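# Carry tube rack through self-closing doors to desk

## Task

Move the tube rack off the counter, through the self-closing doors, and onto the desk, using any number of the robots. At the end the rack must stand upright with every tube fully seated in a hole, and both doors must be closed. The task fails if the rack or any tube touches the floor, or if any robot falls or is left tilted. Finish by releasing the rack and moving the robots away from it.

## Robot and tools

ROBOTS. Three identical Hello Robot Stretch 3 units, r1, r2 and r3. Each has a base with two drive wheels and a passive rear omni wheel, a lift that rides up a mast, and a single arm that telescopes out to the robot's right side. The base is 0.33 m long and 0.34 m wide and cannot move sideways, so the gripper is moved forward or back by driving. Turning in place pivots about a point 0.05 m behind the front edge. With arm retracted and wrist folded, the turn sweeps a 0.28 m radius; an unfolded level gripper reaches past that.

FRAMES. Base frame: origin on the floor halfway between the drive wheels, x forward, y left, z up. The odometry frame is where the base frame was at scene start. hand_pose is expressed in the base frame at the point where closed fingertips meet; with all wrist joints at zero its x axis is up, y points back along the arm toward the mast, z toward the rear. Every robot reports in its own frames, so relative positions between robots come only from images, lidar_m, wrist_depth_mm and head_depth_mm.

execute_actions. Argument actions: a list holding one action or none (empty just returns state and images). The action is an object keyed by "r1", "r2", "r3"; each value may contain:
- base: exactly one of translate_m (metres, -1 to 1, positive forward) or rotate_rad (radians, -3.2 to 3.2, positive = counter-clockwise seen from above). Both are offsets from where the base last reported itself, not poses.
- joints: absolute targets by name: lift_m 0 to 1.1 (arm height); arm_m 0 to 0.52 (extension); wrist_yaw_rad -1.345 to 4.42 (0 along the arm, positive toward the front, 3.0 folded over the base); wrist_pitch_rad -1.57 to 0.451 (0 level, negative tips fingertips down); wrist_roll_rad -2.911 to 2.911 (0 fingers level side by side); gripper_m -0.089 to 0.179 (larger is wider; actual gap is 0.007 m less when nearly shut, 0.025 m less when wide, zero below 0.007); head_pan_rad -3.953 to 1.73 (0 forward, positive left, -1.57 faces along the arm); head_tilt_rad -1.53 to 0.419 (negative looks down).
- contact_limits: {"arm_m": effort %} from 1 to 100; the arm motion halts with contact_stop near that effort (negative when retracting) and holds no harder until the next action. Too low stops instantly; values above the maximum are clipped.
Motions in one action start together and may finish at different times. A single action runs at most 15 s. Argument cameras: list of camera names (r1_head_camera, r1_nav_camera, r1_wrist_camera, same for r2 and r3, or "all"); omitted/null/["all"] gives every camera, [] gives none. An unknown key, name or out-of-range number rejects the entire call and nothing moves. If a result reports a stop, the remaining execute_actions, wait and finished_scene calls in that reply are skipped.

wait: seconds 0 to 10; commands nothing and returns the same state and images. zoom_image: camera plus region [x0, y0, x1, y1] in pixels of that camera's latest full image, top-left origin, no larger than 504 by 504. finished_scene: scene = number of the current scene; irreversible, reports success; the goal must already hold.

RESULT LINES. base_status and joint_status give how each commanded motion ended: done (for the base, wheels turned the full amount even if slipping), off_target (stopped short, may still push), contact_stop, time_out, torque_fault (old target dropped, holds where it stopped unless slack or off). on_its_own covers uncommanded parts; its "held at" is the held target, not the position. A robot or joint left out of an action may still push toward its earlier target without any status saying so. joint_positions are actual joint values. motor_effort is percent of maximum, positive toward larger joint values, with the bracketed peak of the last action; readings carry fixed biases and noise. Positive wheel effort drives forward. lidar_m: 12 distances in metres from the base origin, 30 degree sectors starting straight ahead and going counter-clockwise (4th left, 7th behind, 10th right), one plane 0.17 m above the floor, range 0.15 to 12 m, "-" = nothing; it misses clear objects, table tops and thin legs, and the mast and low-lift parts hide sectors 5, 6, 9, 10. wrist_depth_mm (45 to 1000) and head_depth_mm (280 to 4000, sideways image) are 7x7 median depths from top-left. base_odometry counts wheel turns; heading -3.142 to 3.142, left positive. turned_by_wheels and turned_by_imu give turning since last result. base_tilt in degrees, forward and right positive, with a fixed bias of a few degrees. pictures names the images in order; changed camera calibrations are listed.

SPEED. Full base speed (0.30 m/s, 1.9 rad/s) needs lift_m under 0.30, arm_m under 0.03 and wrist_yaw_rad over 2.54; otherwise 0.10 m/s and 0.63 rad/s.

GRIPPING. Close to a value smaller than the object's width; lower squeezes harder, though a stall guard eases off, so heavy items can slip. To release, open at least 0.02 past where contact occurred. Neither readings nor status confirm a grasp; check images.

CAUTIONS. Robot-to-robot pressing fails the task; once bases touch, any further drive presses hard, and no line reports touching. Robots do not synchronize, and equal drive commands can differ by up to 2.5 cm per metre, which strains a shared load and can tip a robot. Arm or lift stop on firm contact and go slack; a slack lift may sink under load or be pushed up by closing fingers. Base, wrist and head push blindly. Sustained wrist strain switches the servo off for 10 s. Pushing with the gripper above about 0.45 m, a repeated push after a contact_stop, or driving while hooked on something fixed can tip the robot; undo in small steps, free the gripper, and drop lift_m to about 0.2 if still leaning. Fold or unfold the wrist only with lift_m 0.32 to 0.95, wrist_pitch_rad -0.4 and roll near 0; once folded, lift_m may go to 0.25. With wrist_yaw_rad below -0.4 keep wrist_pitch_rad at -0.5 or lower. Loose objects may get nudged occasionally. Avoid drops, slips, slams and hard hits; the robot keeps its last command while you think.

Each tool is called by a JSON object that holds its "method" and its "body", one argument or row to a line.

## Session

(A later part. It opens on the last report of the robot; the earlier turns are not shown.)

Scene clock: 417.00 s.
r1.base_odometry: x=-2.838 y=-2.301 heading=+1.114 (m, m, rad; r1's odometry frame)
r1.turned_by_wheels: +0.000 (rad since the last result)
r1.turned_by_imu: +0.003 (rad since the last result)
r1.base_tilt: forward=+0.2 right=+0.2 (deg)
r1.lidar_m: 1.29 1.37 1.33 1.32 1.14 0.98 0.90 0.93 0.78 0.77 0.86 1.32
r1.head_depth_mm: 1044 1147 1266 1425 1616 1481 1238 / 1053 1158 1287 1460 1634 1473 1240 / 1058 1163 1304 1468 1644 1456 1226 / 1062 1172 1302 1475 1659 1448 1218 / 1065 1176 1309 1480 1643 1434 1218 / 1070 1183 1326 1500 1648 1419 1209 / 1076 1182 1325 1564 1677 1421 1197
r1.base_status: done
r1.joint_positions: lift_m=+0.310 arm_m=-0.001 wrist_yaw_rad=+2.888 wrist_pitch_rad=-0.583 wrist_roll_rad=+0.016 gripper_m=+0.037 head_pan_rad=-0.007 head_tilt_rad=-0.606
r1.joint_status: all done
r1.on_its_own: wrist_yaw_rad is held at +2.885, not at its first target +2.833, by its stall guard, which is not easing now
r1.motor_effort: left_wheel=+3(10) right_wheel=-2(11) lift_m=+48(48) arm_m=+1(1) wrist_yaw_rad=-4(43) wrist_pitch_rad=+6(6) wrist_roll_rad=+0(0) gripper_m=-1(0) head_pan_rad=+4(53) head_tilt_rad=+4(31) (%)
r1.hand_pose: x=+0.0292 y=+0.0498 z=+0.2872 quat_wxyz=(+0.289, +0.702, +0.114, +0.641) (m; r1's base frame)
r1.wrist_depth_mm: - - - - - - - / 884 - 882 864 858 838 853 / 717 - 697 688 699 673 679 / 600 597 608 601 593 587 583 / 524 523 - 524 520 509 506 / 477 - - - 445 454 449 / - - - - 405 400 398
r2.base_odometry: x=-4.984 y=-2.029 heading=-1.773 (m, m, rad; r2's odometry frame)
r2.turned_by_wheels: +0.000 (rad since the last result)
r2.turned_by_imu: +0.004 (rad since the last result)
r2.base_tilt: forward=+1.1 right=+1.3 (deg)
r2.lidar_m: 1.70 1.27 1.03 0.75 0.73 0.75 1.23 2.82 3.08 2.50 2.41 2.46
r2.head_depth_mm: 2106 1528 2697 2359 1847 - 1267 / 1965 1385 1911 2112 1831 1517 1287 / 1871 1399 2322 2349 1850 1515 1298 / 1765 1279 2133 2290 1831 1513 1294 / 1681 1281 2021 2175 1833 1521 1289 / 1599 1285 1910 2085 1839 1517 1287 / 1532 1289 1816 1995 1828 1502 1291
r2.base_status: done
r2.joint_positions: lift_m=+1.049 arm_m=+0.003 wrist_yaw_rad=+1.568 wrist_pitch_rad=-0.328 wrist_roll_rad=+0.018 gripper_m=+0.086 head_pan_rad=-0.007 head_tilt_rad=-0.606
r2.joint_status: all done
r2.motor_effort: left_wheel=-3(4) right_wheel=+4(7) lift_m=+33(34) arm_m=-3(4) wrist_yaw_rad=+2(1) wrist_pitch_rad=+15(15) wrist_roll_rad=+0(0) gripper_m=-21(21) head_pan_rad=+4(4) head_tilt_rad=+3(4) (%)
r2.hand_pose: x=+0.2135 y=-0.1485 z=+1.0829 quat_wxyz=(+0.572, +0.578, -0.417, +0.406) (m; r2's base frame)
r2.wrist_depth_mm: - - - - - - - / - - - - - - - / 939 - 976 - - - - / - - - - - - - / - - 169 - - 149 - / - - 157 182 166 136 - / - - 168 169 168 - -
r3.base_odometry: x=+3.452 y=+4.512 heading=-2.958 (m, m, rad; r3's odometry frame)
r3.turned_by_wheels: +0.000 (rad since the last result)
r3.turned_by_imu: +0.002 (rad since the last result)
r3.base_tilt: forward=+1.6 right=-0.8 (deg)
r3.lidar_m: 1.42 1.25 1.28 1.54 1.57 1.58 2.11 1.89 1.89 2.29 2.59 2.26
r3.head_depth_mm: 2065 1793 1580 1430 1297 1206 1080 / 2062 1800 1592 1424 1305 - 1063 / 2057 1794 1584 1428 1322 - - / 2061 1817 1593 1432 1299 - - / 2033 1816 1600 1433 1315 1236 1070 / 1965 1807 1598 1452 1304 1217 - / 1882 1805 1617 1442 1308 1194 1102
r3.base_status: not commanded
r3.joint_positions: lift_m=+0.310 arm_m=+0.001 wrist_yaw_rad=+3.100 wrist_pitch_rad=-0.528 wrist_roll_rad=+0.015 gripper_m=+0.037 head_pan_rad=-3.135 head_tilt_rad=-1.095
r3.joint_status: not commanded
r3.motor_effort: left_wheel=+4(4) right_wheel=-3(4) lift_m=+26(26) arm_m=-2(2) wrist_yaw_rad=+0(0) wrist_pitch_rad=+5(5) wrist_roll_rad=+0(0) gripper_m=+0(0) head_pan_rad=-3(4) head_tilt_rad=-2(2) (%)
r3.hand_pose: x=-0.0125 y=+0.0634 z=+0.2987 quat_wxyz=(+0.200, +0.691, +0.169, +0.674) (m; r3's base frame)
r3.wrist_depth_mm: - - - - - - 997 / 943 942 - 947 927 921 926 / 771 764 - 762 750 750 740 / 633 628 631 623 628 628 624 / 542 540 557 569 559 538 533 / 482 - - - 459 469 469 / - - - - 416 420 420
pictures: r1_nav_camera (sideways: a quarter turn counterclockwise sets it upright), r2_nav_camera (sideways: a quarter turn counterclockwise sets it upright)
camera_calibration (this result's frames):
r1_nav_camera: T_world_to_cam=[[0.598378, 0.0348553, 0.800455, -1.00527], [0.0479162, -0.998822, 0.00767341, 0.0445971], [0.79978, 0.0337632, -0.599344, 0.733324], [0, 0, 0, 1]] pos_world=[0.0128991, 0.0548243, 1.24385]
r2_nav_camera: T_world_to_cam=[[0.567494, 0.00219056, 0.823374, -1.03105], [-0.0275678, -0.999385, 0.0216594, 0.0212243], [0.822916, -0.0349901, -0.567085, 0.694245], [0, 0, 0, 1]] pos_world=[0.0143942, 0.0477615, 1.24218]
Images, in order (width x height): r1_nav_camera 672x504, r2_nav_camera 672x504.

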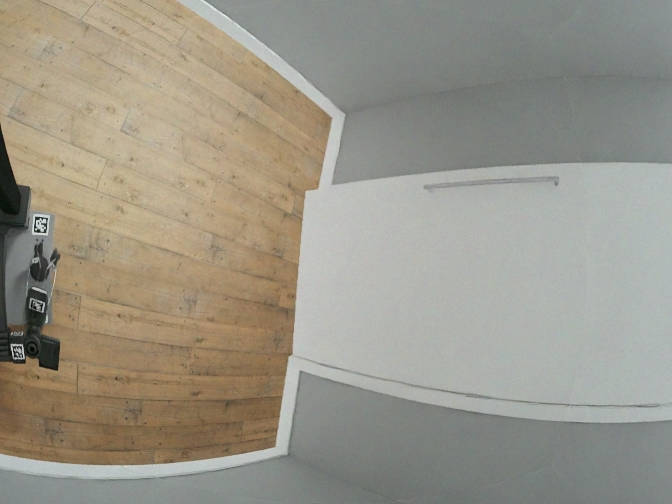

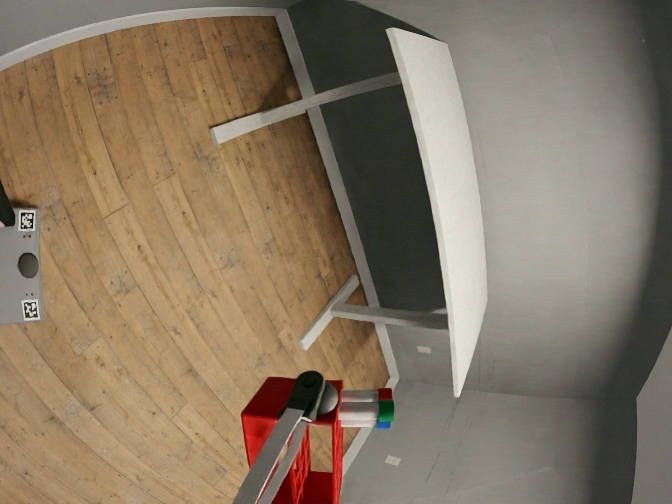

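{"method": "execute_actions", "body": {
  "actions": [
    {"r2":{"base":{"translate_m":0.5},"joints":{"wrist_pitch_rad":-0.1}}}
  ],
  "cameras": ["r2_wrist_camera"]
}}

{"method": "execute_actions", "body": {
  "actions": [
    {"r2":{"base":{"rotate_rad":2.08},"joints":{"head_pan_rad":-1.3}}}
  ],
  "cameras": ["r2_nav_camera","r2_wrist_camera"]
}}

Scene clock: 428.37 s.
r1.base_odometry: x=-2.838 y=-2.301 heading=+1.114 (m, m, rad; r1's odometry frame)
r1.turned_by_wheels: +0.000 (rad since the last result)
r1.turned_by_imu: +0.002 (rad since the last result)
r1.base_tilt: forward=+0.2 right=+0.1 (deg)
r1.lidar_m: 1.33 1.49 1.33 1.32 1.14 0.98 0.90 0.93 0.78 0.77 0.86 1.33
r1.head_depth_mm: 1055 1151 1274 1426 1616 1476 1236 / 1074 1177 1301 1464 1635 1469 1235 / 1094 1200 1336 1495 1675 1455 1222 / 1110 1228 1360 1546 1690 1442 1215 / 1132 1251 1395 1575 1708 1437 1211 / 1154 1271 1422 1622 1719 1424 1204 / 1164 1286 1454 1639 1719 1414 1194
r1.base_status: not commanded
r1.joint_positions: lift_m=+0.310 arm_m=-0.001 wrist_yaw_rad=+2.888 wrist_pitch_rad=-0.583 wrist_roll_rad=+0.016 gripper_m=+0.037 head_pan_rad=-0.007 head_tilt_rad=-0.606
r1.joint_status: not commanded
r1.on_its_own: wrist_yaw_rad is held at +2.885, not at its first target +2.833, by its stall guard, which is not easing now
r1.motor_effort: left_wheel=+3(3) right_wheel=-1(1) lift_m=+48(48) arm_m=+0(1) wrist_yaw_rad=-4(3) wrist_pitch_rad=+6(6) wrist_roll_rad=-1(0) gripper_m=-1(1) head_pan_rad=+4(3) head_tilt_rad=+4(3) (%)
r1.hand_pose: x=+0.0292 y=+0.0498 z=+0.2872 quat_wxyz=(+0.289, +0.702, +0.114, +0.641) (m; r1's base frame)
r1.wrist_depth_mm: - - - - - - - / 893 - 846 862 856 830 815 / 728 - 693 699 700 694 690 / 615 616 595 581 592 586 580 / 526 529 - 521 516 514 507 / 470 - - - 438 451 448 / - - - - 399 407 402
r2.base_odometry: x=-5.084 y=-2.519 heading=-1.773 (m, m, rad; r2's odometry frame)
r2.turned_by_wheels: +0.000 (rad since the last result)
r2.turned_by_imu: +0.002 (rad since the last result)
r2.base_tilt: forward=+1.1 right=+1.3 (deg)
r2.lidar_m: 1.35 1.29 0.89 1.01 0.98 1.01 1.49 3.43 3.06 2.24 2.16 1.23
r2.head_depth_mm: 1546 1263 824 1385 - 1481 1287 / 1462 1276 830 2038 1735 1523 1287 / 1374 1286 826 1941 1834 1521 1287 / 1313 1282 825 685 1832 1519 1288 / 1240 1287 827 660 1787 1508 1291 / 1176 1229 829 610 1720 1521 1291 / 1126 1189 826 610 1647 1521 1291
r2.base_status: done
r2.joint_positions: lift_m=+1.049 arm_m=+0.003 wrist_yaw_rad=+1.568 wrist_pitch_rad=-0.131 wrist_roll_rad=+0.018 gripper_m=+0.086 head_pan_rad=-0.007 head_tilt_rad=-0.606
r2.joint_status: all done
r2.motor_effort: left_wheel=-2(3) right_wheel=+4(6) lift_m=+33(34) arm_m=-3(3) wrist_yaw_rad=+1(1) wrist_pitch_rad=+17(17) wrist_roll_rad=+0(0) gripper_m=-21(21) head_pan_rad=+4(5) head_tilt_rad=+3(3) (%)
r2.hand_pose: x=+0.2295 y=-0.1485 z=+1.1308 quat_wxyz=(+0.529, +0.535, -0.471, +0.461) (m; r2's base frame)
r2.wrist_depth_mm: 970 - - - - - - / 996 - - - - - - / - - - - - - - / 940 912 719 805 862 - - / 580 630 169 620 697 149 - / 455 482 157 182 165 136 - / - - 168 168 168 - -
r3.base_odometry: x=+3.452 y=+4.512 heading=-2.958 (m, m, rad; r3's odometry frame)
r3.turned_by_wheels: +0.000 (rad since the last result)
r3.turned_by_imu: +0.002 (rad since the last result)
r3.base_tilt: forward=+1.7 right=-0.9 (deg)
r3.lidar_m: 1.41 1.26 1.27 1.54 1.57 1.58 2.11 1.89 1.90 2.29 2.59 2.27
r3.head_depth_mm: 2042 1791 1591 1426 1297 1212 1080 / 2058 1787 1596 1426 1308 - 1071 / 2056 1793 1603 1434 1319 - - / 2064 1808 1596 1442 1297 - - / 2029 1800 1589 1433 1306 1229 1069 / 1972 1808 1595 1439 1310 1211 - / 1875 1817 1607 1450 1310 1198 1101
r3.base_status: not commanded
r3.joint_positions: lift_m=+0.310 arm_m=+0.001 wrist_yaw_rad=+3.100 wrist_pitch_rad=-0.528 wrist_roll_rad=+0.015 gripper_m=+0.037 head_pan_rad=-3.135 head_tilt_rad=-1.095
r3.joint_status: not commanded
r3.motor_effort: left_wheel=+4(4) right_wheel=-3(4) lift_m=+27(26) arm_m=-2(2) wrist_yaw_rad=+0(0) wrist_pitch_rad=+5(5) wrist_roll_rad=+0(0) gripper_m=+0(0) head_pan_rad=-3(3) head_tilt_rad=-2(2) (%)
r3.hand_pose: x=-0.0125 y=+0.0634 z=+0.2987 quat_wxyz=(+0.200, +0.691, +0.169, +0.674) (m; r3's base frame)
r3.wrist_depth_mm: - - - - - - - / 938 945 - 928 943 931 939 / 762 765 - 751 751 749 744 / 625 632 621 624 631 627 627 / 544 540 558 562 550 535 535 / 479 - - - 464 475 472 / - - - - 422 419 416
pictures: r2_wrist_camera
camera_calibration (this result's frames):
r2_wrist_camera: T_world_to_cam=[[0.0248316, -0.999553, -0.0166325, -0.130867], [-0.316767, 0.00791313, -0.94847, 1.17261], [0.948178, 0.0288207, -0.316429, 0.305497], [0, 0, 0, 1]] pos_world=[0.0850266, -0.148892, 1.20667]
Images, in order (width x height): r2_wrist_camera 644x364.

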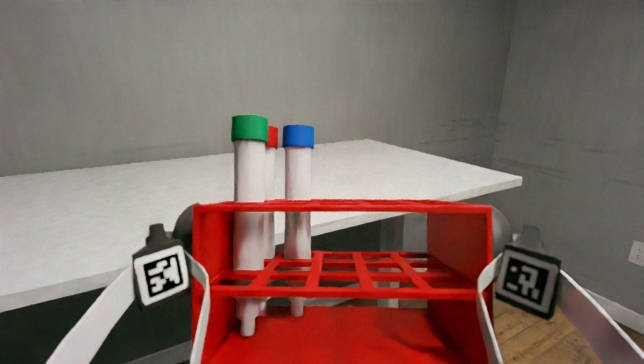

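Scene clock: 432.60 s.
r1.base_odometry: x=-2.838 y=-2.301 heading=+1.114 (m, m, rad; r1's odometry frame)
r1.turned_by_wheels: +0.000 (rad since the last result)
r1.turned_by_imu: +0.001 (rad since the last result)
r1.base_tilt: forward=+0.2 right=+0.2 (deg)
r1.lidar_m: 1.33 1.49 1.33 1.32 1.14 0.98 0.90 0.93 0.78 0.77 0.86 1.33
r1.head_depth_mm: 1054 1153 1274 1436 1622 1478 1243 / 1071 1177 1303 1453 1645 1472 1233 / 1087 1197 1335 1498 1676 1455 1230 / 1111 1229 1357 1540 1680 1445 1221 / 1126 1256 1392 1580 1699 1432 1208 / 1148 1275 1429 1612 1745 1423 1206 / 1168 1295 1457 1654 1734 1419 1197
r1.base_status: not commanded
r1.joint_positions: lift_m=+0.310 arm_m=-0.001 wrist_yaw_rad=+2.888 wrist_pitch_rad=-0.583 wrist_roll_rad=+0.016 gripper_m=+0.037 head_pan_rad=-0.007 head_tilt_rad=-0.606
r1.joint_status: not commanded
r1.on_its_own: wrist_yaw_rad is held at +2.885, not at its first target +2.833, by its stall guard, which is not easing now
r1.motor_effort: left_wheel=+4(3) right_wheel=-2(1) lift_m=+48(48) arm_m=+1(1) wrist_yaw_rad=-2(3) wrist_pitch_rad=+6(6) wrist_roll_rad=-1(0) gripper_m=-1(1) head_pan_rad=+4(4) head_tilt_rad=+4(4) (%)
r1.hand_pose: x=+0.0292 y=+0.0498 z=+0.2872 quat_wxyz=(+0.289, +0.702, +0.114, +0.641) (m; r1's base frame)
r1.wrist_depth_mm: - - - - - - - / 864 - 851 872 835 820 845 / 716 - 708 711 702 691 682 / 600 617 597 586 588 595 578 / 527 525 - 525 522 507 511 / 474 - - - 444 453 442 / - - - - 403 403 398
r2.base_odometry: x=-5.084 y=-2.519 heading=+0.307 (m, m, rad; r2's odometry frame)
r2.turned_by_wheels: +2.080 (rad since the last result)
r2.turned_by_imu: +2.106 (rad since the last result)
r2.base_tilt: forward=+1.1 right=+1.3 (deg)
r2.lidar_m: 0.97 1.01 1.49 3.44 3.05 2.23 2.16 1.22 1.35 1.30 0.89 1.01
r2.head_depth_mm: 1085 1156 823 608 1640 - - / 1114 1180 824 609 1683 - 1240 / 1141 1203 822 608 1721 - - / 1166 1240 822 657 - - - / 1200 1283 919 - - - - / 1238 1355 891 - - - 1245 / 1278 1414 1503 - - - 1240
r2.base_status: done
r2.joint_positions: lift_m=+1.049 arm_m=+0.003 wrist_yaw_rad=+1.568 wrist_pitch_rad=-0.131 wrist_roll_rad=+0.018 gripper_m=+0.086 head_pan_rad=-1.293 head_tilt_rad=-0.606
r2.joint_status: all done
r2.motor_effort: left_wheel=-3(6) right_wheel=+4(7) lift_m=+33(33) arm_m=-4(4) wrist_yaw_rad=+2(2) wrist_pitch_rad=+17(17) wrist_roll_rad=+0(0) gripper_m=-21(21) head_pan_rad=-4(62) head_tilt_rad=+3(3) (%)
r2.hand_pose: x=+0.2295 y=-0.1485 z=+1.1308 quat_wxyz=(+0.528, +0.535, -0.471, +0.461) (m; r2's base frame)
r2.wrist_depth_mm: 876 866 822 839 838 856 821 / 894 903 921 892 884 866 864 / 960 951 897 902 889 911 912 / - - 979 952 934 943 929 / - - 169 993 979 149 973 / - - 158 183 166 136 - / - - 169 168 169 - -
r3.base_odometry: x=+3.452 y=+4.512 heading=-2.958 (m, m, rad; r3's odometry frame)
r3.turned_by_wheels: +0.000 (rad since the last result)
r3.turned_by_imu: +0.001 (rad since the last result)
r3.base_tilt: forward=+1.6 right=-0.8 (deg)
r3.lidar_m: 1.42 1.26 1.28 1.54 1.57 1.58 2.11 1.89 1.89 2.29 2.59 2.27
r3.head_depth_mm: 2060 1790 1581 1424 1294 1198 1078 / 2065 1791 1586 1432 1308 - 1070 / 2061 1793 1588 1429 1322 - - / 2072 1803 1604 1430 1304 - - / 2054 1804 1603 1436 1308 1223 1070 / 1971 1826 1607 1440 1306 1219 - / 1878 1813 1603 1442 1307 1195 1107
r3.base_status: not commanded
r3.joint_positions: lift_m=+0.310 arm_m=+0.001 wrist_yaw_rad=+3.100 wrist_pitch_rad=-0.528 wrist_roll_rad=+0.015 gripper_m=+0.037 head_pan_rad=-3.135 head_tilt_rad=-1.095
r3.joint_status: not commanded
r3.motor_effort: left_wheel=+4(4) right_wheel=-3(4) lift_m=+26(26) arm_m=-2(2) wrist_yaw_rad=+0(0) wrist_pitch_rad=+5(5) wrist_roll_rad=+0(0) gripper_m=+0(0) head_pan_rad=-3(2) head_tilt_rad=-2(2) (%)
r3.hand_pose: x=-0.0125 y=+0.0634 z=+0.2987 quat_wxyz=(+0.200, +0.691, +0.169, +0.674) (m; r3's base frame)
r3.wrist_depth_mm: - - - - - - - / 931 947 - 950 942 916 930 / 760 747 - 757 744 751 744 / 628 629 625 629 627 623 621 / 539 539 555 555 554 538 541 / 479 - - - 459 470 472 / - - - - 421 419 416
pictures: r2_nav_camera (sideways: a quarter turn counterclockwise sets it upright), r2_wrist_camera
camera_calibration (this result's frames):
r2_nav_camera: T_world_to_cam=[[0.161419, -0.544039, 0.823386, -1.02859], [-0.966932, -0.254114, 0.0216589, 0.026955], [0.19745, -0.799655, -0.567068, 0.698038], [0, 0, 0, 1]] pos_world=[0.0542696, 0.00544698, 1.24218]
r2_wrist_camera: T_world_to_cam=[[0.0248362, -0.999553, -0.0166261, -0.130872], [-0.316499, 0.00791374, -0.94856, 1.17272], [0.948268, 0.0288208, -0.316161, 0.305181], [0, 0, 0, 1]] pos_world=[0.0850214, -0.14889, 1.2067]
Images, in order (width x height): r2_nav_camera 672x504, r2_wrist_camera 644x364.

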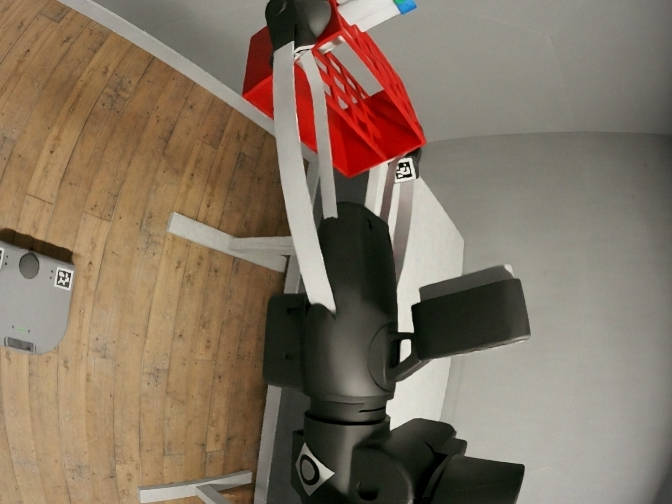

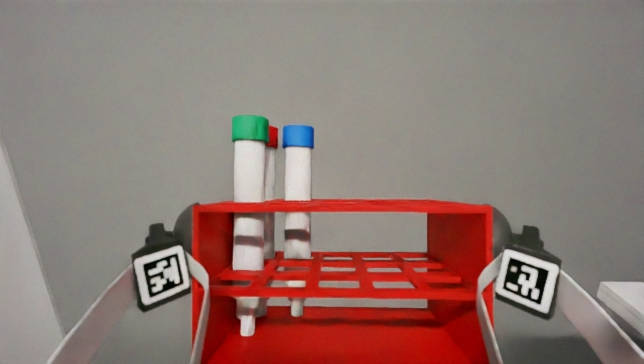

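{"method": "execute_actions", "body": {
  "actions": [
    {"r2":{"joints":{"wrist_yaw_rad":0,"wrist_pitch_rad":0.12,"lift_m":0.97,"arm_m":0.32,"head_pan_rad":-1.57,"head_tilt_rad":-0.5}}}
  ],
  "cameras": ["r2_nav_camera","r2_wrist_camera","r2_head_camera"]
}}

Scene clock: 442.50 s.
r1.base_odometry: x=-2.838 y=-2.301 heading=+1.114 (m, m, rad; r1's odometry frame)
r1.turned_by_wheels: +0.000 (rad since the last result)
r1.turned_by_imu: +0.002 (rad since the last result)
r1.base_tilt: forward=+0.2 right=+0.1 (deg)
r1.lidar_m: 1.33 1.49 1.33 1.32 1.14 0.98 0.90 0.93 0.78 0.77 0.86 1.33
r1.head_depth_mm: 1050 1154 1263 1427 1627 1476 1237 / 1072 1181 1308 1458 1641 1465 1235 / 1093 1203 1333 1499 1672 1451 1227 / 1104 1224 1358 1542 1696 1449 1222 / 1126 1242 1387 1569 1708 1441 1211 / 1160 1282 1435 1619 1749 1426 1202 / 1161 1290 1455 1652 1721 1418 1201
r1.base_status: not commanded
r1.joint_positions: lift_m=+0.310 arm_m=-0.001 wrist_yaw_rad=+2.888 wrist_pitch_rad=-0.583 wrist_roll_rad=+0.016 gripper_m=+0.037 head_pan_rad=-0.007 head_tilt_rad=-0.606
r1.joint_status: not commanded
r1.on_its_own: wrist_yaw_rad is held at +2.885, not at its first target +2.833, by its stall guard, which is not easing now
r1.motor_effort: left_wheel=+3(3) right_wheel=-1(2) lift_m=+48(48) arm_m=+1(1) wrist_yaw_rad=-3(4) wrist_pitch_rad=+6(6) wrist_roll_rad=-1(0) gripper_m=+0(0) head_pan_rad=+4(4) head_tilt_rad=+4(3) (%)
r1.hand_pose: x=+0.0292 y=+0.0498 z=+0.2872 quat_wxyz=(+0.289, +0.702, +0.114, +0.641) (m; r1's base frame)
r1.wrist_depth_mm: - - - - - - - / 893 - 876 835 833 836 826 / 711 - 693 684 696 677 677 / 589 596 603 599 591 587 578 / 530 515 - 532 526 509 503 / 476 - - - 444 445 444 / - - - - 406 405 401
r2.base_odometry: x=-5.084 y=-2.519 heading=+0.307 (m, m, rad; r2's odometry frame)
r2.turned_by_wheels: +0.000 (rad since the last result)
r2.turned_by_imu: +0.000 (rad since the last result)
r2.base_tilt: forward=+1.0 right=+1.4 (deg)
r2.lidar_m: 0.97 1.01 1.49 3.44 3.05 2.24 2.16 1.22 1.35 1.30 0.89 1.01
r2.head_depth_mm: 1112 1205 - 690 610 1636 1373 / 1109 1210 - 659 610 1660 1376 / 1114 1213 - 663 609 1640 1367 / 1115 1182 706 693 609 1653 1370 / 1111 1204 1042 725 611 1652 1375 / 1114 1212 1075 725 611 1559 1299 / 1113 1216 1080 728 613 1560 1378
r2.base_status: not commanded
r2.joint_positions: lift_m=+0.970 arm_m=+0.320 wrist_yaw_rad=+0.001 wrist_pitch_rad=+0.089 wrist_roll_rad=+0.018 gripper_m=+0.086 head_pan_rad=-1.563 head_tilt_rad=-0.507
r2.joint_status: all done
r2.motor_effort: left_wheel=-3(2) right_wheel=+4(4) lift_m=+15(29) arm_m=+3(3) wrist_yaw_rad=-2(4) wrist_pitch_rad=+17(19) wrist_roll_rad=+0(0) gripper_m=-21(21) head_pan_rad=-5(31) head_tilt_rad=+4(14) (%)
r2.hand_pose: x=-0.0212 y=-0.7220 z=+1.1080 quat_wxyz=(+0.700, -0.031, -0.712, +0.032) (m; r2's base frame)
r2.wrist_depth_mm: 782 749 756 738 724 708 720 / 797 773 738 758 739 726 713 / 785 770 764 774 746 732 734 / 790 803 769 755 766 748 750 / 817 809 169 710 717 149 746 / 489 539 158 183 166 136 511 / 361 353 168 170 169 319 344
r3.base_odometry: x=+3.452 y=+4.512 heading=-2.958 (m, m, rad; r3's odometry frame)
r3.turned_by_wheels: +0.000 (rad since the last result)
r3.turned_by_imu: +0.001 (rad since the last result)
r3.base_tilt: forward=+1.7 right=-0.9 (deg)
r3.lidar_m: 1.41 1.25 1.27 1.54 1.58 1.58 2.10 1.89 1.90 2.29 2.59 2.27
r3.head_depth_mm: 2052 1787 1584 1426 1298 1204 1083 / 2064 1777 1585 1423 1301 - 1070 / 2056 1790 1592 1423 1316 - - / 2069 1807 1612 1437 1307 - - / 2039 1805 1604 1436 1304 1226 1072 / 1959 1813 1606 1437 1312 1210 - / 1878 1828 1619 1456 1307 1189 1099
r3.base_status: not commanded
r3.joint_positions: lift_m=+0.310 arm_m=+0.001 wrist_yaw_rad=+3.100 wrist_pitch_rad=-0.528 wrist_roll_rad=+0.015 gripper_m=+0.037 head_pan_rad=-3.135 head_tilt_rad=-1.095
r3.joint_status: not commanded
r3.motor_effort: left_wheel=+4(4) right_wheel=-3(4) lift_m=+26(26) arm_m=-2(2) wrist_yaw_rad=+1(1) wrist_pitch_rad=+5(5) wrist_roll_rad=+0(0) gripper_m=+0(0) head_pan_rad=-3(3) head_tilt_rad=-2(2) (%)
r3.hand_pose: x=-0.0125 y=+0.0634 z=+0.2987 quat_wxyz=(+0.200, +0.691, +0.169, +0.674) (m; r3's base frame)
r3.wrist_depth_mm: - - - - - - - / 936 950 - 955 946 925 920 / 758 757 - 759 740 737 742 / 633 633 629 634 632 628 630 / 546 542 554 560 551 530 534 / 478 - - - 457 469 470 / - - - - 420 418 417
pictures: r2_head_camera (sideways: a quarter turn clockwise sets it upright), r2_nav_camera (sideways: a quarter turn counterclockwise sets it upright), r2_wrist_camera
camera_calibration (this result's frames):
r2_head_camera: T_world_to_cam=[[0.0225251, 0.469793, -0.882489, 1.16937], [0.999531, -0.0289176, 0.0101182, -0.0192965], [-0.020766, -0.882303, -0.470224, 0.566081], [0, 0, 0, 1]] pos_world=[0.00470265, -0.0504629, 1.29833]
r2_nav_camera: T_world_to_cam=[[0.00975342, -0.483572, 0.87525, -1.09529], [-0.999695, 0.0151436, 0.0195069, 0.0299538], [-0.0226874, -0.875173, -0.483277, 0.590362], [0, 0, 0, 1]] pos_world=[0.0540213, -0.0134373, 1.24338]
r2_wrist_camera: T_world_to_cam=[[-0.999454, -0.0314214, -0.0102346, -0.0280246], [0.00698801, 0.101746, -0.994786, 1.20204], [0.0322989, -0.994314, -0.101471, -0.443799], [0, 0, 0, 1]] pos_world=[-0.022075, -0.564459, 1.15046]
Images, in order (width x height): r2_head_camera 896x504, r2_nav_camera 672x504, r2_wrist_camera 644x364.

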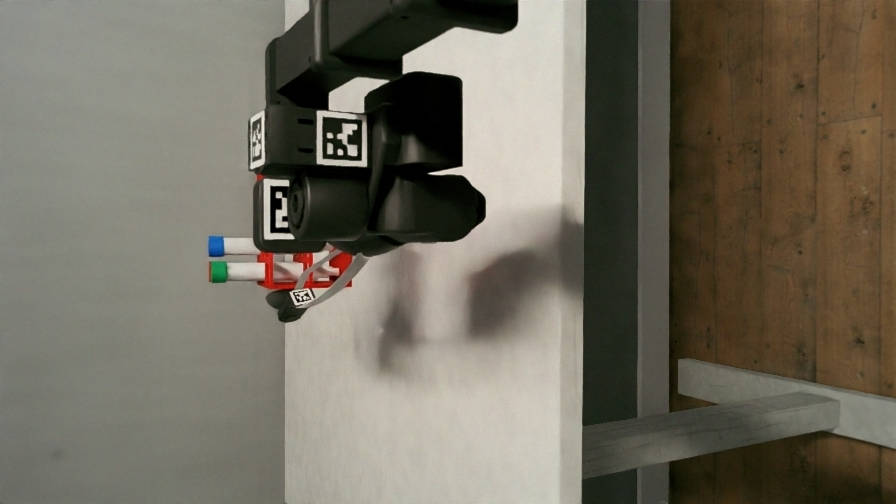

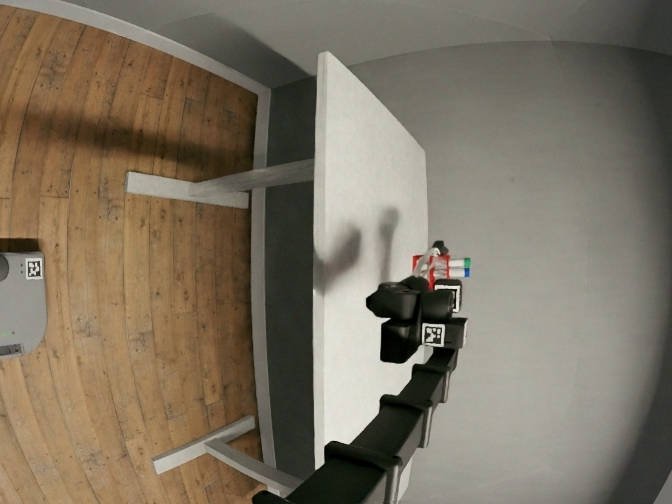

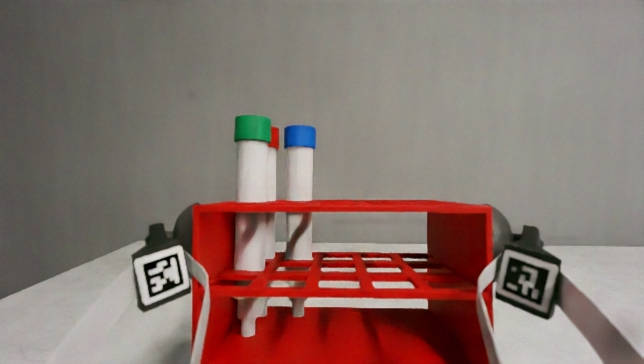

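{"method": "execute_actions", "body": {
  "actions": [
    {"r2":{"joints":{"wrist_pitch_rad":-0.05,"lift_m":0.92}}}
  ],
  "cameras": ["r2_wrist_camera"]
}}

{"method": "execute_actions", "body": {
  "actions": [
    {"r2":{"joints":{"lift_m":0.905}}}
  ],
  "cameras": ["r2_wrist_camera","r2_head_camera"]
}}

Scene clock: 449.30 s.
r1.base_odometry: x=-2.838 y=-2.301 heading=+1.114 (m, m, rad; r1's odometry frame)
r1.turned_by_wheels: +0.000 (rad since the last result)
r1.turned_by_imu: +0.001 (rad since the last result)
r1.base_tilt: forward=+0.1 right=+0.1 (deg)
r1.lidar_m: 1.33 1.49 1.32 1.32 1.14 0.98 0.90 0.93 0.78 0.77 0.86 1.34
r1.head_depth_mm: 1048 1152 1265 1433 1623 1472 1242 / 1073 1175 1304 1451 1643 1463 1238 / 1091 1206 1331 1494 1677 1460 1231 / 1109 1222 1367 1533 1683 1447 1220 / 1134 1255 1398 1576 1713 1435 1213 / 1155 1281 1431 1608 1737 1427 1209 / 1165 1289 1459 1654 1729 1417 1196
r1.base_status: not commanded
r1.joint_positions: lift_m=+0.310 arm_m=-0.001 wrist_yaw_rad=+2.888 wrist_pitch_rad=-0.583 wrist_roll_rad=+0.016 gripper_m=+0.037 head_pan_rad=-0.007 head_tilt_rad=-0.606
r1.joint_status: not commanded
r1.on_its_own: wrist_yaw_rad is held at +2.885, not at its first target +2.833, by its stall guard, which is not easing now
r1.motor_effort: left_wheel=+3(3) right_wheel=-2(2) lift_m=+48(48) arm_m=+1(1) wrist_yaw_rad=-4(3) wrist_pitch_rad=+6(6) wrist_roll_rad=-1(1) gripper_m=+0(0) head_pan_rad=+4(4) head_tilt_rad=+4(3) (%)
r1.hand_pose: x=+0.0292 y=+0.0498 z=+0.2872 quat_wxyz=(+0.289, +0.702, +0.114, +0.641) (m; r1's base frame)
r1.wrist_depth_mm: - - - - - - - / 891 - 869 847 808 844 828 / 727 - 710 698 698 674 686 / 610 611 592 597 595 585 576 / 530 528 - 531 521 508 503 / 472 - - - 443 449 450 / - - - - 407 411 400
r2.base_odometry: x=-5.084 y=-2.519 heading=+0.307 (m, m, rad; r2's odometry frame)
r2.turned_by_wheels: +0.000 (rad since the last result)
r2.turned_by_imu: +0.000 (rad since the last result)
r2.base_tilt: forward=+1.1 right=+1.3 (deg)
r2.lidar_m: 0.97 1.01 1.48 3.42 3.04 2.24 2.16 1.22 1.35 1.30 0.89 1.01
r2.head_depth_mm: 1120 1200 1071 - 1119 1646 1370 / 1115 1209 1146 - 610 1661 1369 / 1111 1203 1156 - 1641 1654 1368 / 1118 1207 1164 692 611 1651 1374 / 1112 1214 1076 724 611 1644 1369 / 1120 1208 1080 724 611 1569 1314 / 1116 1206 1080 728 613 1566 1373
r2.base_status: not commanded
r2.joint_positions: lift_m=+0.920 arm_m=+0.320 wrist_yaw_rad=+0.001 wrist_pitch_rad=-0.073 wrist_roll_rad=+0.018 gripper_m=+0.086 head_pan_rad=-1.563 head_tilt_rad=-0.507
r2.joint_status: all done
r2.motor_effort: left_wheel=-3(3) right_wheel=+4(4) lift_m=+15(16) arm_m=+2(2) wrist_yaw_rad=-2(1) wrist_pitch_rad=+12(14) wrist_roll_rad=+0(0) gripper_m=-21(21) head_pan_rad=-5(5) head_tilt_rad=+4(3) (%)
r2.hand_pose: x=-0.0212 y=-0.7185 z=+1.0165 quat_wxyz=(+0.701, +0.026, -0.713, -0.026) (m; r2's base frame)
r2.wrist_depth_mm: 724 710 692 684 686 691 676 / 734 742 724 725 724 698 676 / 783 773 763 745 743 738 730 / 805 580 448 492 559 548 539 / 339 374 167 287 289 149 327 / 240 257 158 193 165 150 242 / 196 186 167 166 165 176 184
r3.base_odometry: x=+3.452 y=+4.512 heading=-2.958 (m, m, rad; r3's odometry frame)
r3.turned_by_wheels: +0.000 (rad since the last result)
r3.turned_by_imu: +0.001 (rad since the last result)
r3.base_tilt: forward=+1.7 right=-0.7 (deg)
r3.lidar_m: 1.41 1.26 1.28 1.54 1.57 1.58 2.10 1.89 1.90 2.29 2.59 2.27
r3.head_depth_mm: 2050 1791 1580 1421 1298 1201 1082 / 2069 1793 1589 1424 1303 - 1070 / 2056 1796 1590 1433 1316 - - / 2071 1805 1588 1436 1302 - - / 2028 1805 1602 1431 1306 1225 1067 / 1982 1811 1612 1443 1303 1207 - / 1873 1789 1622 1453 1309 1195 1103
r3.base_status: not commanded
r3.joint_positions: lift_m=+0.310 arm_m=+0.001 wrist_yaw_rad=+3.100 wrist_pitch_rad=-0.528 wrist_roll_rad=+0.015 gripper_m=+0.037 head_pan_rad=-3.135 head_tilt_rad=-1.095
r3.joint_status: not commanded
r3.motor_effort: left_wheel=+4(4) right_wheel=-3(3) lift_m=+26(26) arm_m=-3(2) wrist_yaw_rad=+0(0) wrist_pitch_rad=+5(5) wrist_roll_rad=+0(0) gripper_m=+0(0) head_pan_rad=-3(3) head_tilt_rad=-1(2) (%)
r3.hand_pose: x=-0.0125 y=+0.0634 z=+0.2987 quat_wxyz=(+0.200, +0.691, +0.169, +0.674) (m; r3's base frame)
r3.wrist_depth_mm: - - - - - - - / 951 943 - 925 929 934 929 / 756 752 - 756 752 742 732 / 622 628 633 630 622 628 623 / 545 541 555 561 553 528 536 / 478 - - - 458 468 466 / - - - - 418 419 415
pictures: r2_wrist_camera
camera_calibration (this result's frames):
r2_wrist_camera: T_world_to_cam=[[-0.99946, -0.0292393, -0.0150003, -0.0224745], [0.00686251, 0.260692, -0.965398, 1.19505], [0.032138, -0.964979, -0.26035, -0.266958], [0, 0, 0, 1]] pos_world=[-0.0220839, -0.569806, 1.08386]
Images, in order (width x height): r2_wrist_camera 644x364.

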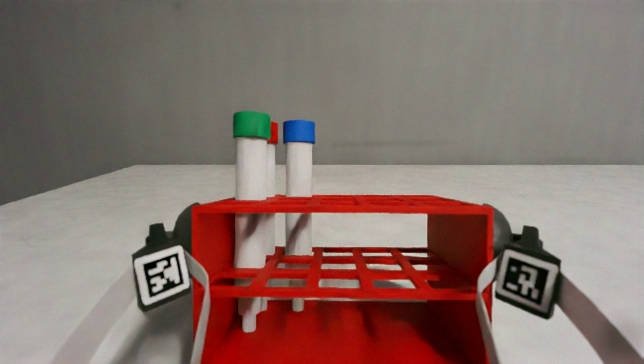

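Scene clock: 450.13 s.
r1.base_odometry: x=-2.838 y=-2.301 heading=+1.114 (m, m, rad; r1's odometry frame)
r1.turned_by_wheels: +0.000 (rad since the last result)
r1.turned_by_imu: +0.000 (rad since the last result)
r1.base_tilt: forward=+0.2 right=+0.1 (deg)
r1.lidar_m: 1.33 1.50 1.33 1.32 1.14 0.98 0.90 0.93 0.77 0.77 0.86 1.34
r1.head_depth_mm: 1045 1154 1274 1428 1623 1481 1246 / 1069 1178 1300 1455 1629 1466 1238 / 1090 1203 1338 1499 1683 1448 1226 / 1111 1216 1360 1518 1681 1448 1223 / 1133 1248 1387 1582 1712 1441 1212 / 1153 1278 1419 1610 1735 1428 1205 / 1168 1286 1455 1653 1726 1419 1197
r1.base_status: not commanded
r1.joint_positions: lift_m=+0.310 arm_m=-0.001 wrist_yaw_rad=+2.888 wrist_pitch_rad=-0.583 wrist_roll_rad=+0.016 gripper_m=+0.037 head_pan_rad=-0.007 head_tilt_rad=-0.606
r1.joint_status: not commanded
r1.on_its_own: wrist_yaw_rad is held at +2.885, not at its first target +2.833, by its stall guard, which is not easing now
r1.motor_effort: left_wheel=+3(4) right_wheel=-2(1) lift_m=+48(48) arm_m=+1(1) wrist_yaw_rad=-3(3) wrist_pitch_rad=+6(6) wrist_roll_rad=+0(1) gripper_m=-1(0) head_pan_rad=+4(4) head_tilt_rad=+4(4) (%)
r1.hand_pose: x=+0.0292 y=+0.0498 z=+0.2872 quat_wxyz=(+0.289, +0.702, +0.114, +0.641) (m; r1's base frame)
r1.wrist_depth_mm: - - - - - - - / 877 - 873 879 839 817 807 / 728 - 718 694 681 693 691 / 598 601 605 590 584 585 568 / 523 525 - 528 536 517 520 / 466 - - - 435 450 447 / - - - - 401 403 404
r2.base_odometry: x=-5.084 y=-2.519 heading=+0.307 (m, m, rad; r2's odometry frame)
r2.turned_by_wheels: +0.000 (rad since the last result)
r2.turned_by_imu: +0.000 (rad since the last result)
r2.base_tilt: forward=+1.1 right=+1.3 (deg)
r2.lidar_m: 0.97 1.01 1.49 3.42 3.04 2.24 2.16 1.22 1.35 1.30 0.89 1.01
r2.head_depth_mm: 1113 1199 1071 - - 1639 1370 / 1110 1203 1154 - 1637 1647 1376 / 1113 1207 1148 - 1638 1649 1383 / 1115 1209 1109 691 1118 1647 1372 / 1114 1209 1081 727 612 1646 1373 / 1117 1214 1071 726 613 1570 1305 / 1122 1215 1085 728 611 1564 1385
r2.base_status: not commanded
r2.joint_positions: lift_m=+0.905 arm_m=+0.320 wrist_yaw_rad=+0.001 wrist_pitch_rad=-0.068 wrist_roll_rad=+0.018 gripper_m=+0.086 head_pan_rad=-1.563 head_tilt_rad=-0.507
r2.joint_status: all done
r2.motor_effort: left_wheel=-3(2) right_wheel=+4(4) lift_m=+15(15) arm_m=+2(3) wrist_yaw_rad=+0(2) wrist_pitch_rad=+10(12) wrist_roll_rad=+0(0) gripper_m=-21(21) head_pan_rad=-4(5) head_tilt_rad=+4(4) (%)
r2.hand_pose: x=-0.0212 y=-0.7187 z=+1.0028 quat_wxyz=(+0.701, +0.024, -0.713, -0.024) (m; r2's base frame)
r2.wrist_depth_mm: 726 722 705 701 684 693 678 / 737 751 734 714 717 687 700 / 771 778 188 735 735 739 729 / 649 531 164 188 440 501 495 / 308 332 156 195 185 149 296 / 218 231 156 160 166 149 218 / 177 167 157 161 161 158 165
r3.base_odometry: x=+3.452 y=+4.512 heading=-2.958 (m, m, rad; r3's odometry frame)
r3.turned_by_wheels: +0.000 (rad since the last result)
r3.turned_by_imu: +0.000 (rad since the last result)
r3.base_tilt: forward=+1.7 right=-0.8 (deg)
r3.lidar_m: 1.41 1.26 1.28 1.54 1.57 1.58 2.11 1.89 1.89 2.29 2.59 2.26
r3.head_depth_mm: 2053 1792 1588 1416 1295 1205 1077 / 2049 1789 1591 1424 1309 - 1068 / 2063 1802 1600 1432 1316 - - / 2070 1809 1600 1435 1303 - - / 2044 1815 1597 1437 1301 1228 1072 / 1982 1821 1603 1443 1304 1205 - / 1884 1821 1617 1445 1305 1198 1102
r3.base_status: not commanded
r3.joint_positions: lift_m=+0.310 arm_m=+0.001 wrist_yaw_rad=+3.100 wrist_pitch_rad=-0.528 wrist_roll_rad=+0.015 gripper_m=+0.037 head_pan_rad=-3.135 head_tilt_rad=-1.095
r3.joint_status: not commanded
r3.motor_effort: left_wheel=+4(4) right_wheel=-4(3) lift_m=+26(26) arm_m=-3(2) wrist_yaw_rad=+0(0) wrist_pitch_rad=+5(5) wrist_roll_rad=+0(0) gripper_m=+0(0) head_pan_rad=-3(3) head_tilt_rad=-3(2) (%)
r3.hand_pose: x=-0.0125 y=+0.0634 z=+0.2987 quat_wxyz=(+0.200, +0.691, +0.169, +0.674) (m; r3's base frame)
r3.wrist_depth_mm: - - - - - - 998 / 946 932 - 947 932 944 931 / 767 757 - 754 752 750 739 / 633 629 624 626 623 625 625 / 540 544 552 562 552 535 539 / 483 - - - 455 469 467 / - - - - 415 418 415
pictures: r2_head_camera (sideways: a quarter turn clockwise sets it upright), r2_wrist_camera
camera_calibration (this result's frames):
r2_head_camera: T_world_to_cam=[[0.0225253, 0.469792, -0.88249, 1.16937], [0.999531, -0.028918, 0.0101183, -0.0192966], [-0.0207663, -0.882303, -0.470223, 0.56608], [0, 0, 0, 1]] pos_world=[0.00470264, -0.0504629, 1.29833]
r2_wrist_camera: T_world_to_cam=[[-0.99946, -0.0293137, -0.0148638, -0.0228763], [0.00686615, 0.256042, -0.966641, 1.17972], [0.0321416, -0.966221, -0.255703, -0.27629], [0, 0, 0, 1]] pos_world=[-0.0220837, -0.569686, 1.06938]
Images, in order (width x height): r2_head_camera 896x504, r2_wrist_camera 644x364.

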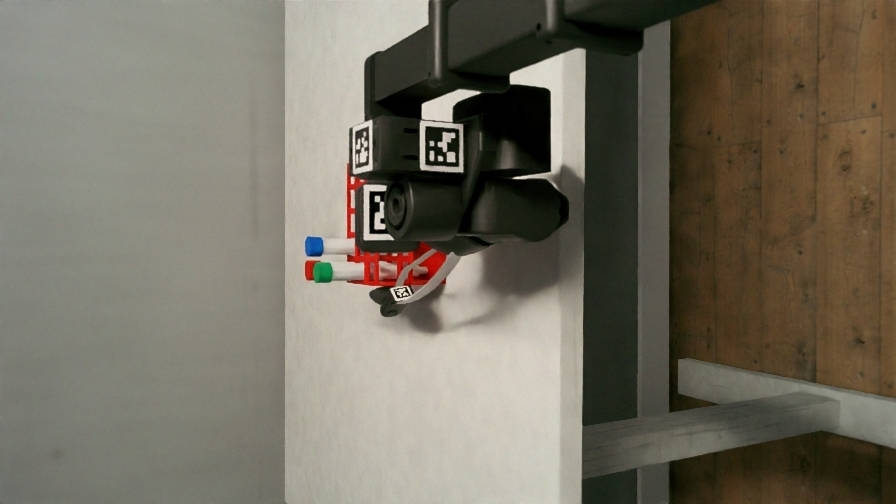

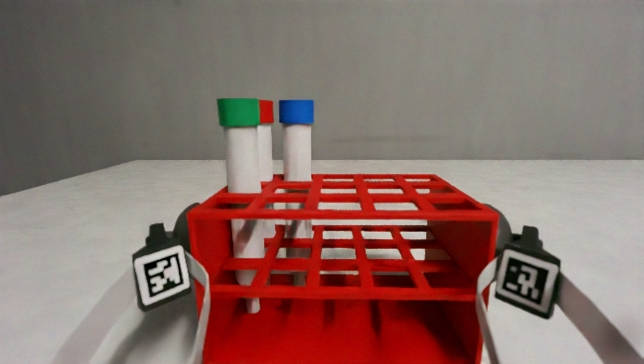

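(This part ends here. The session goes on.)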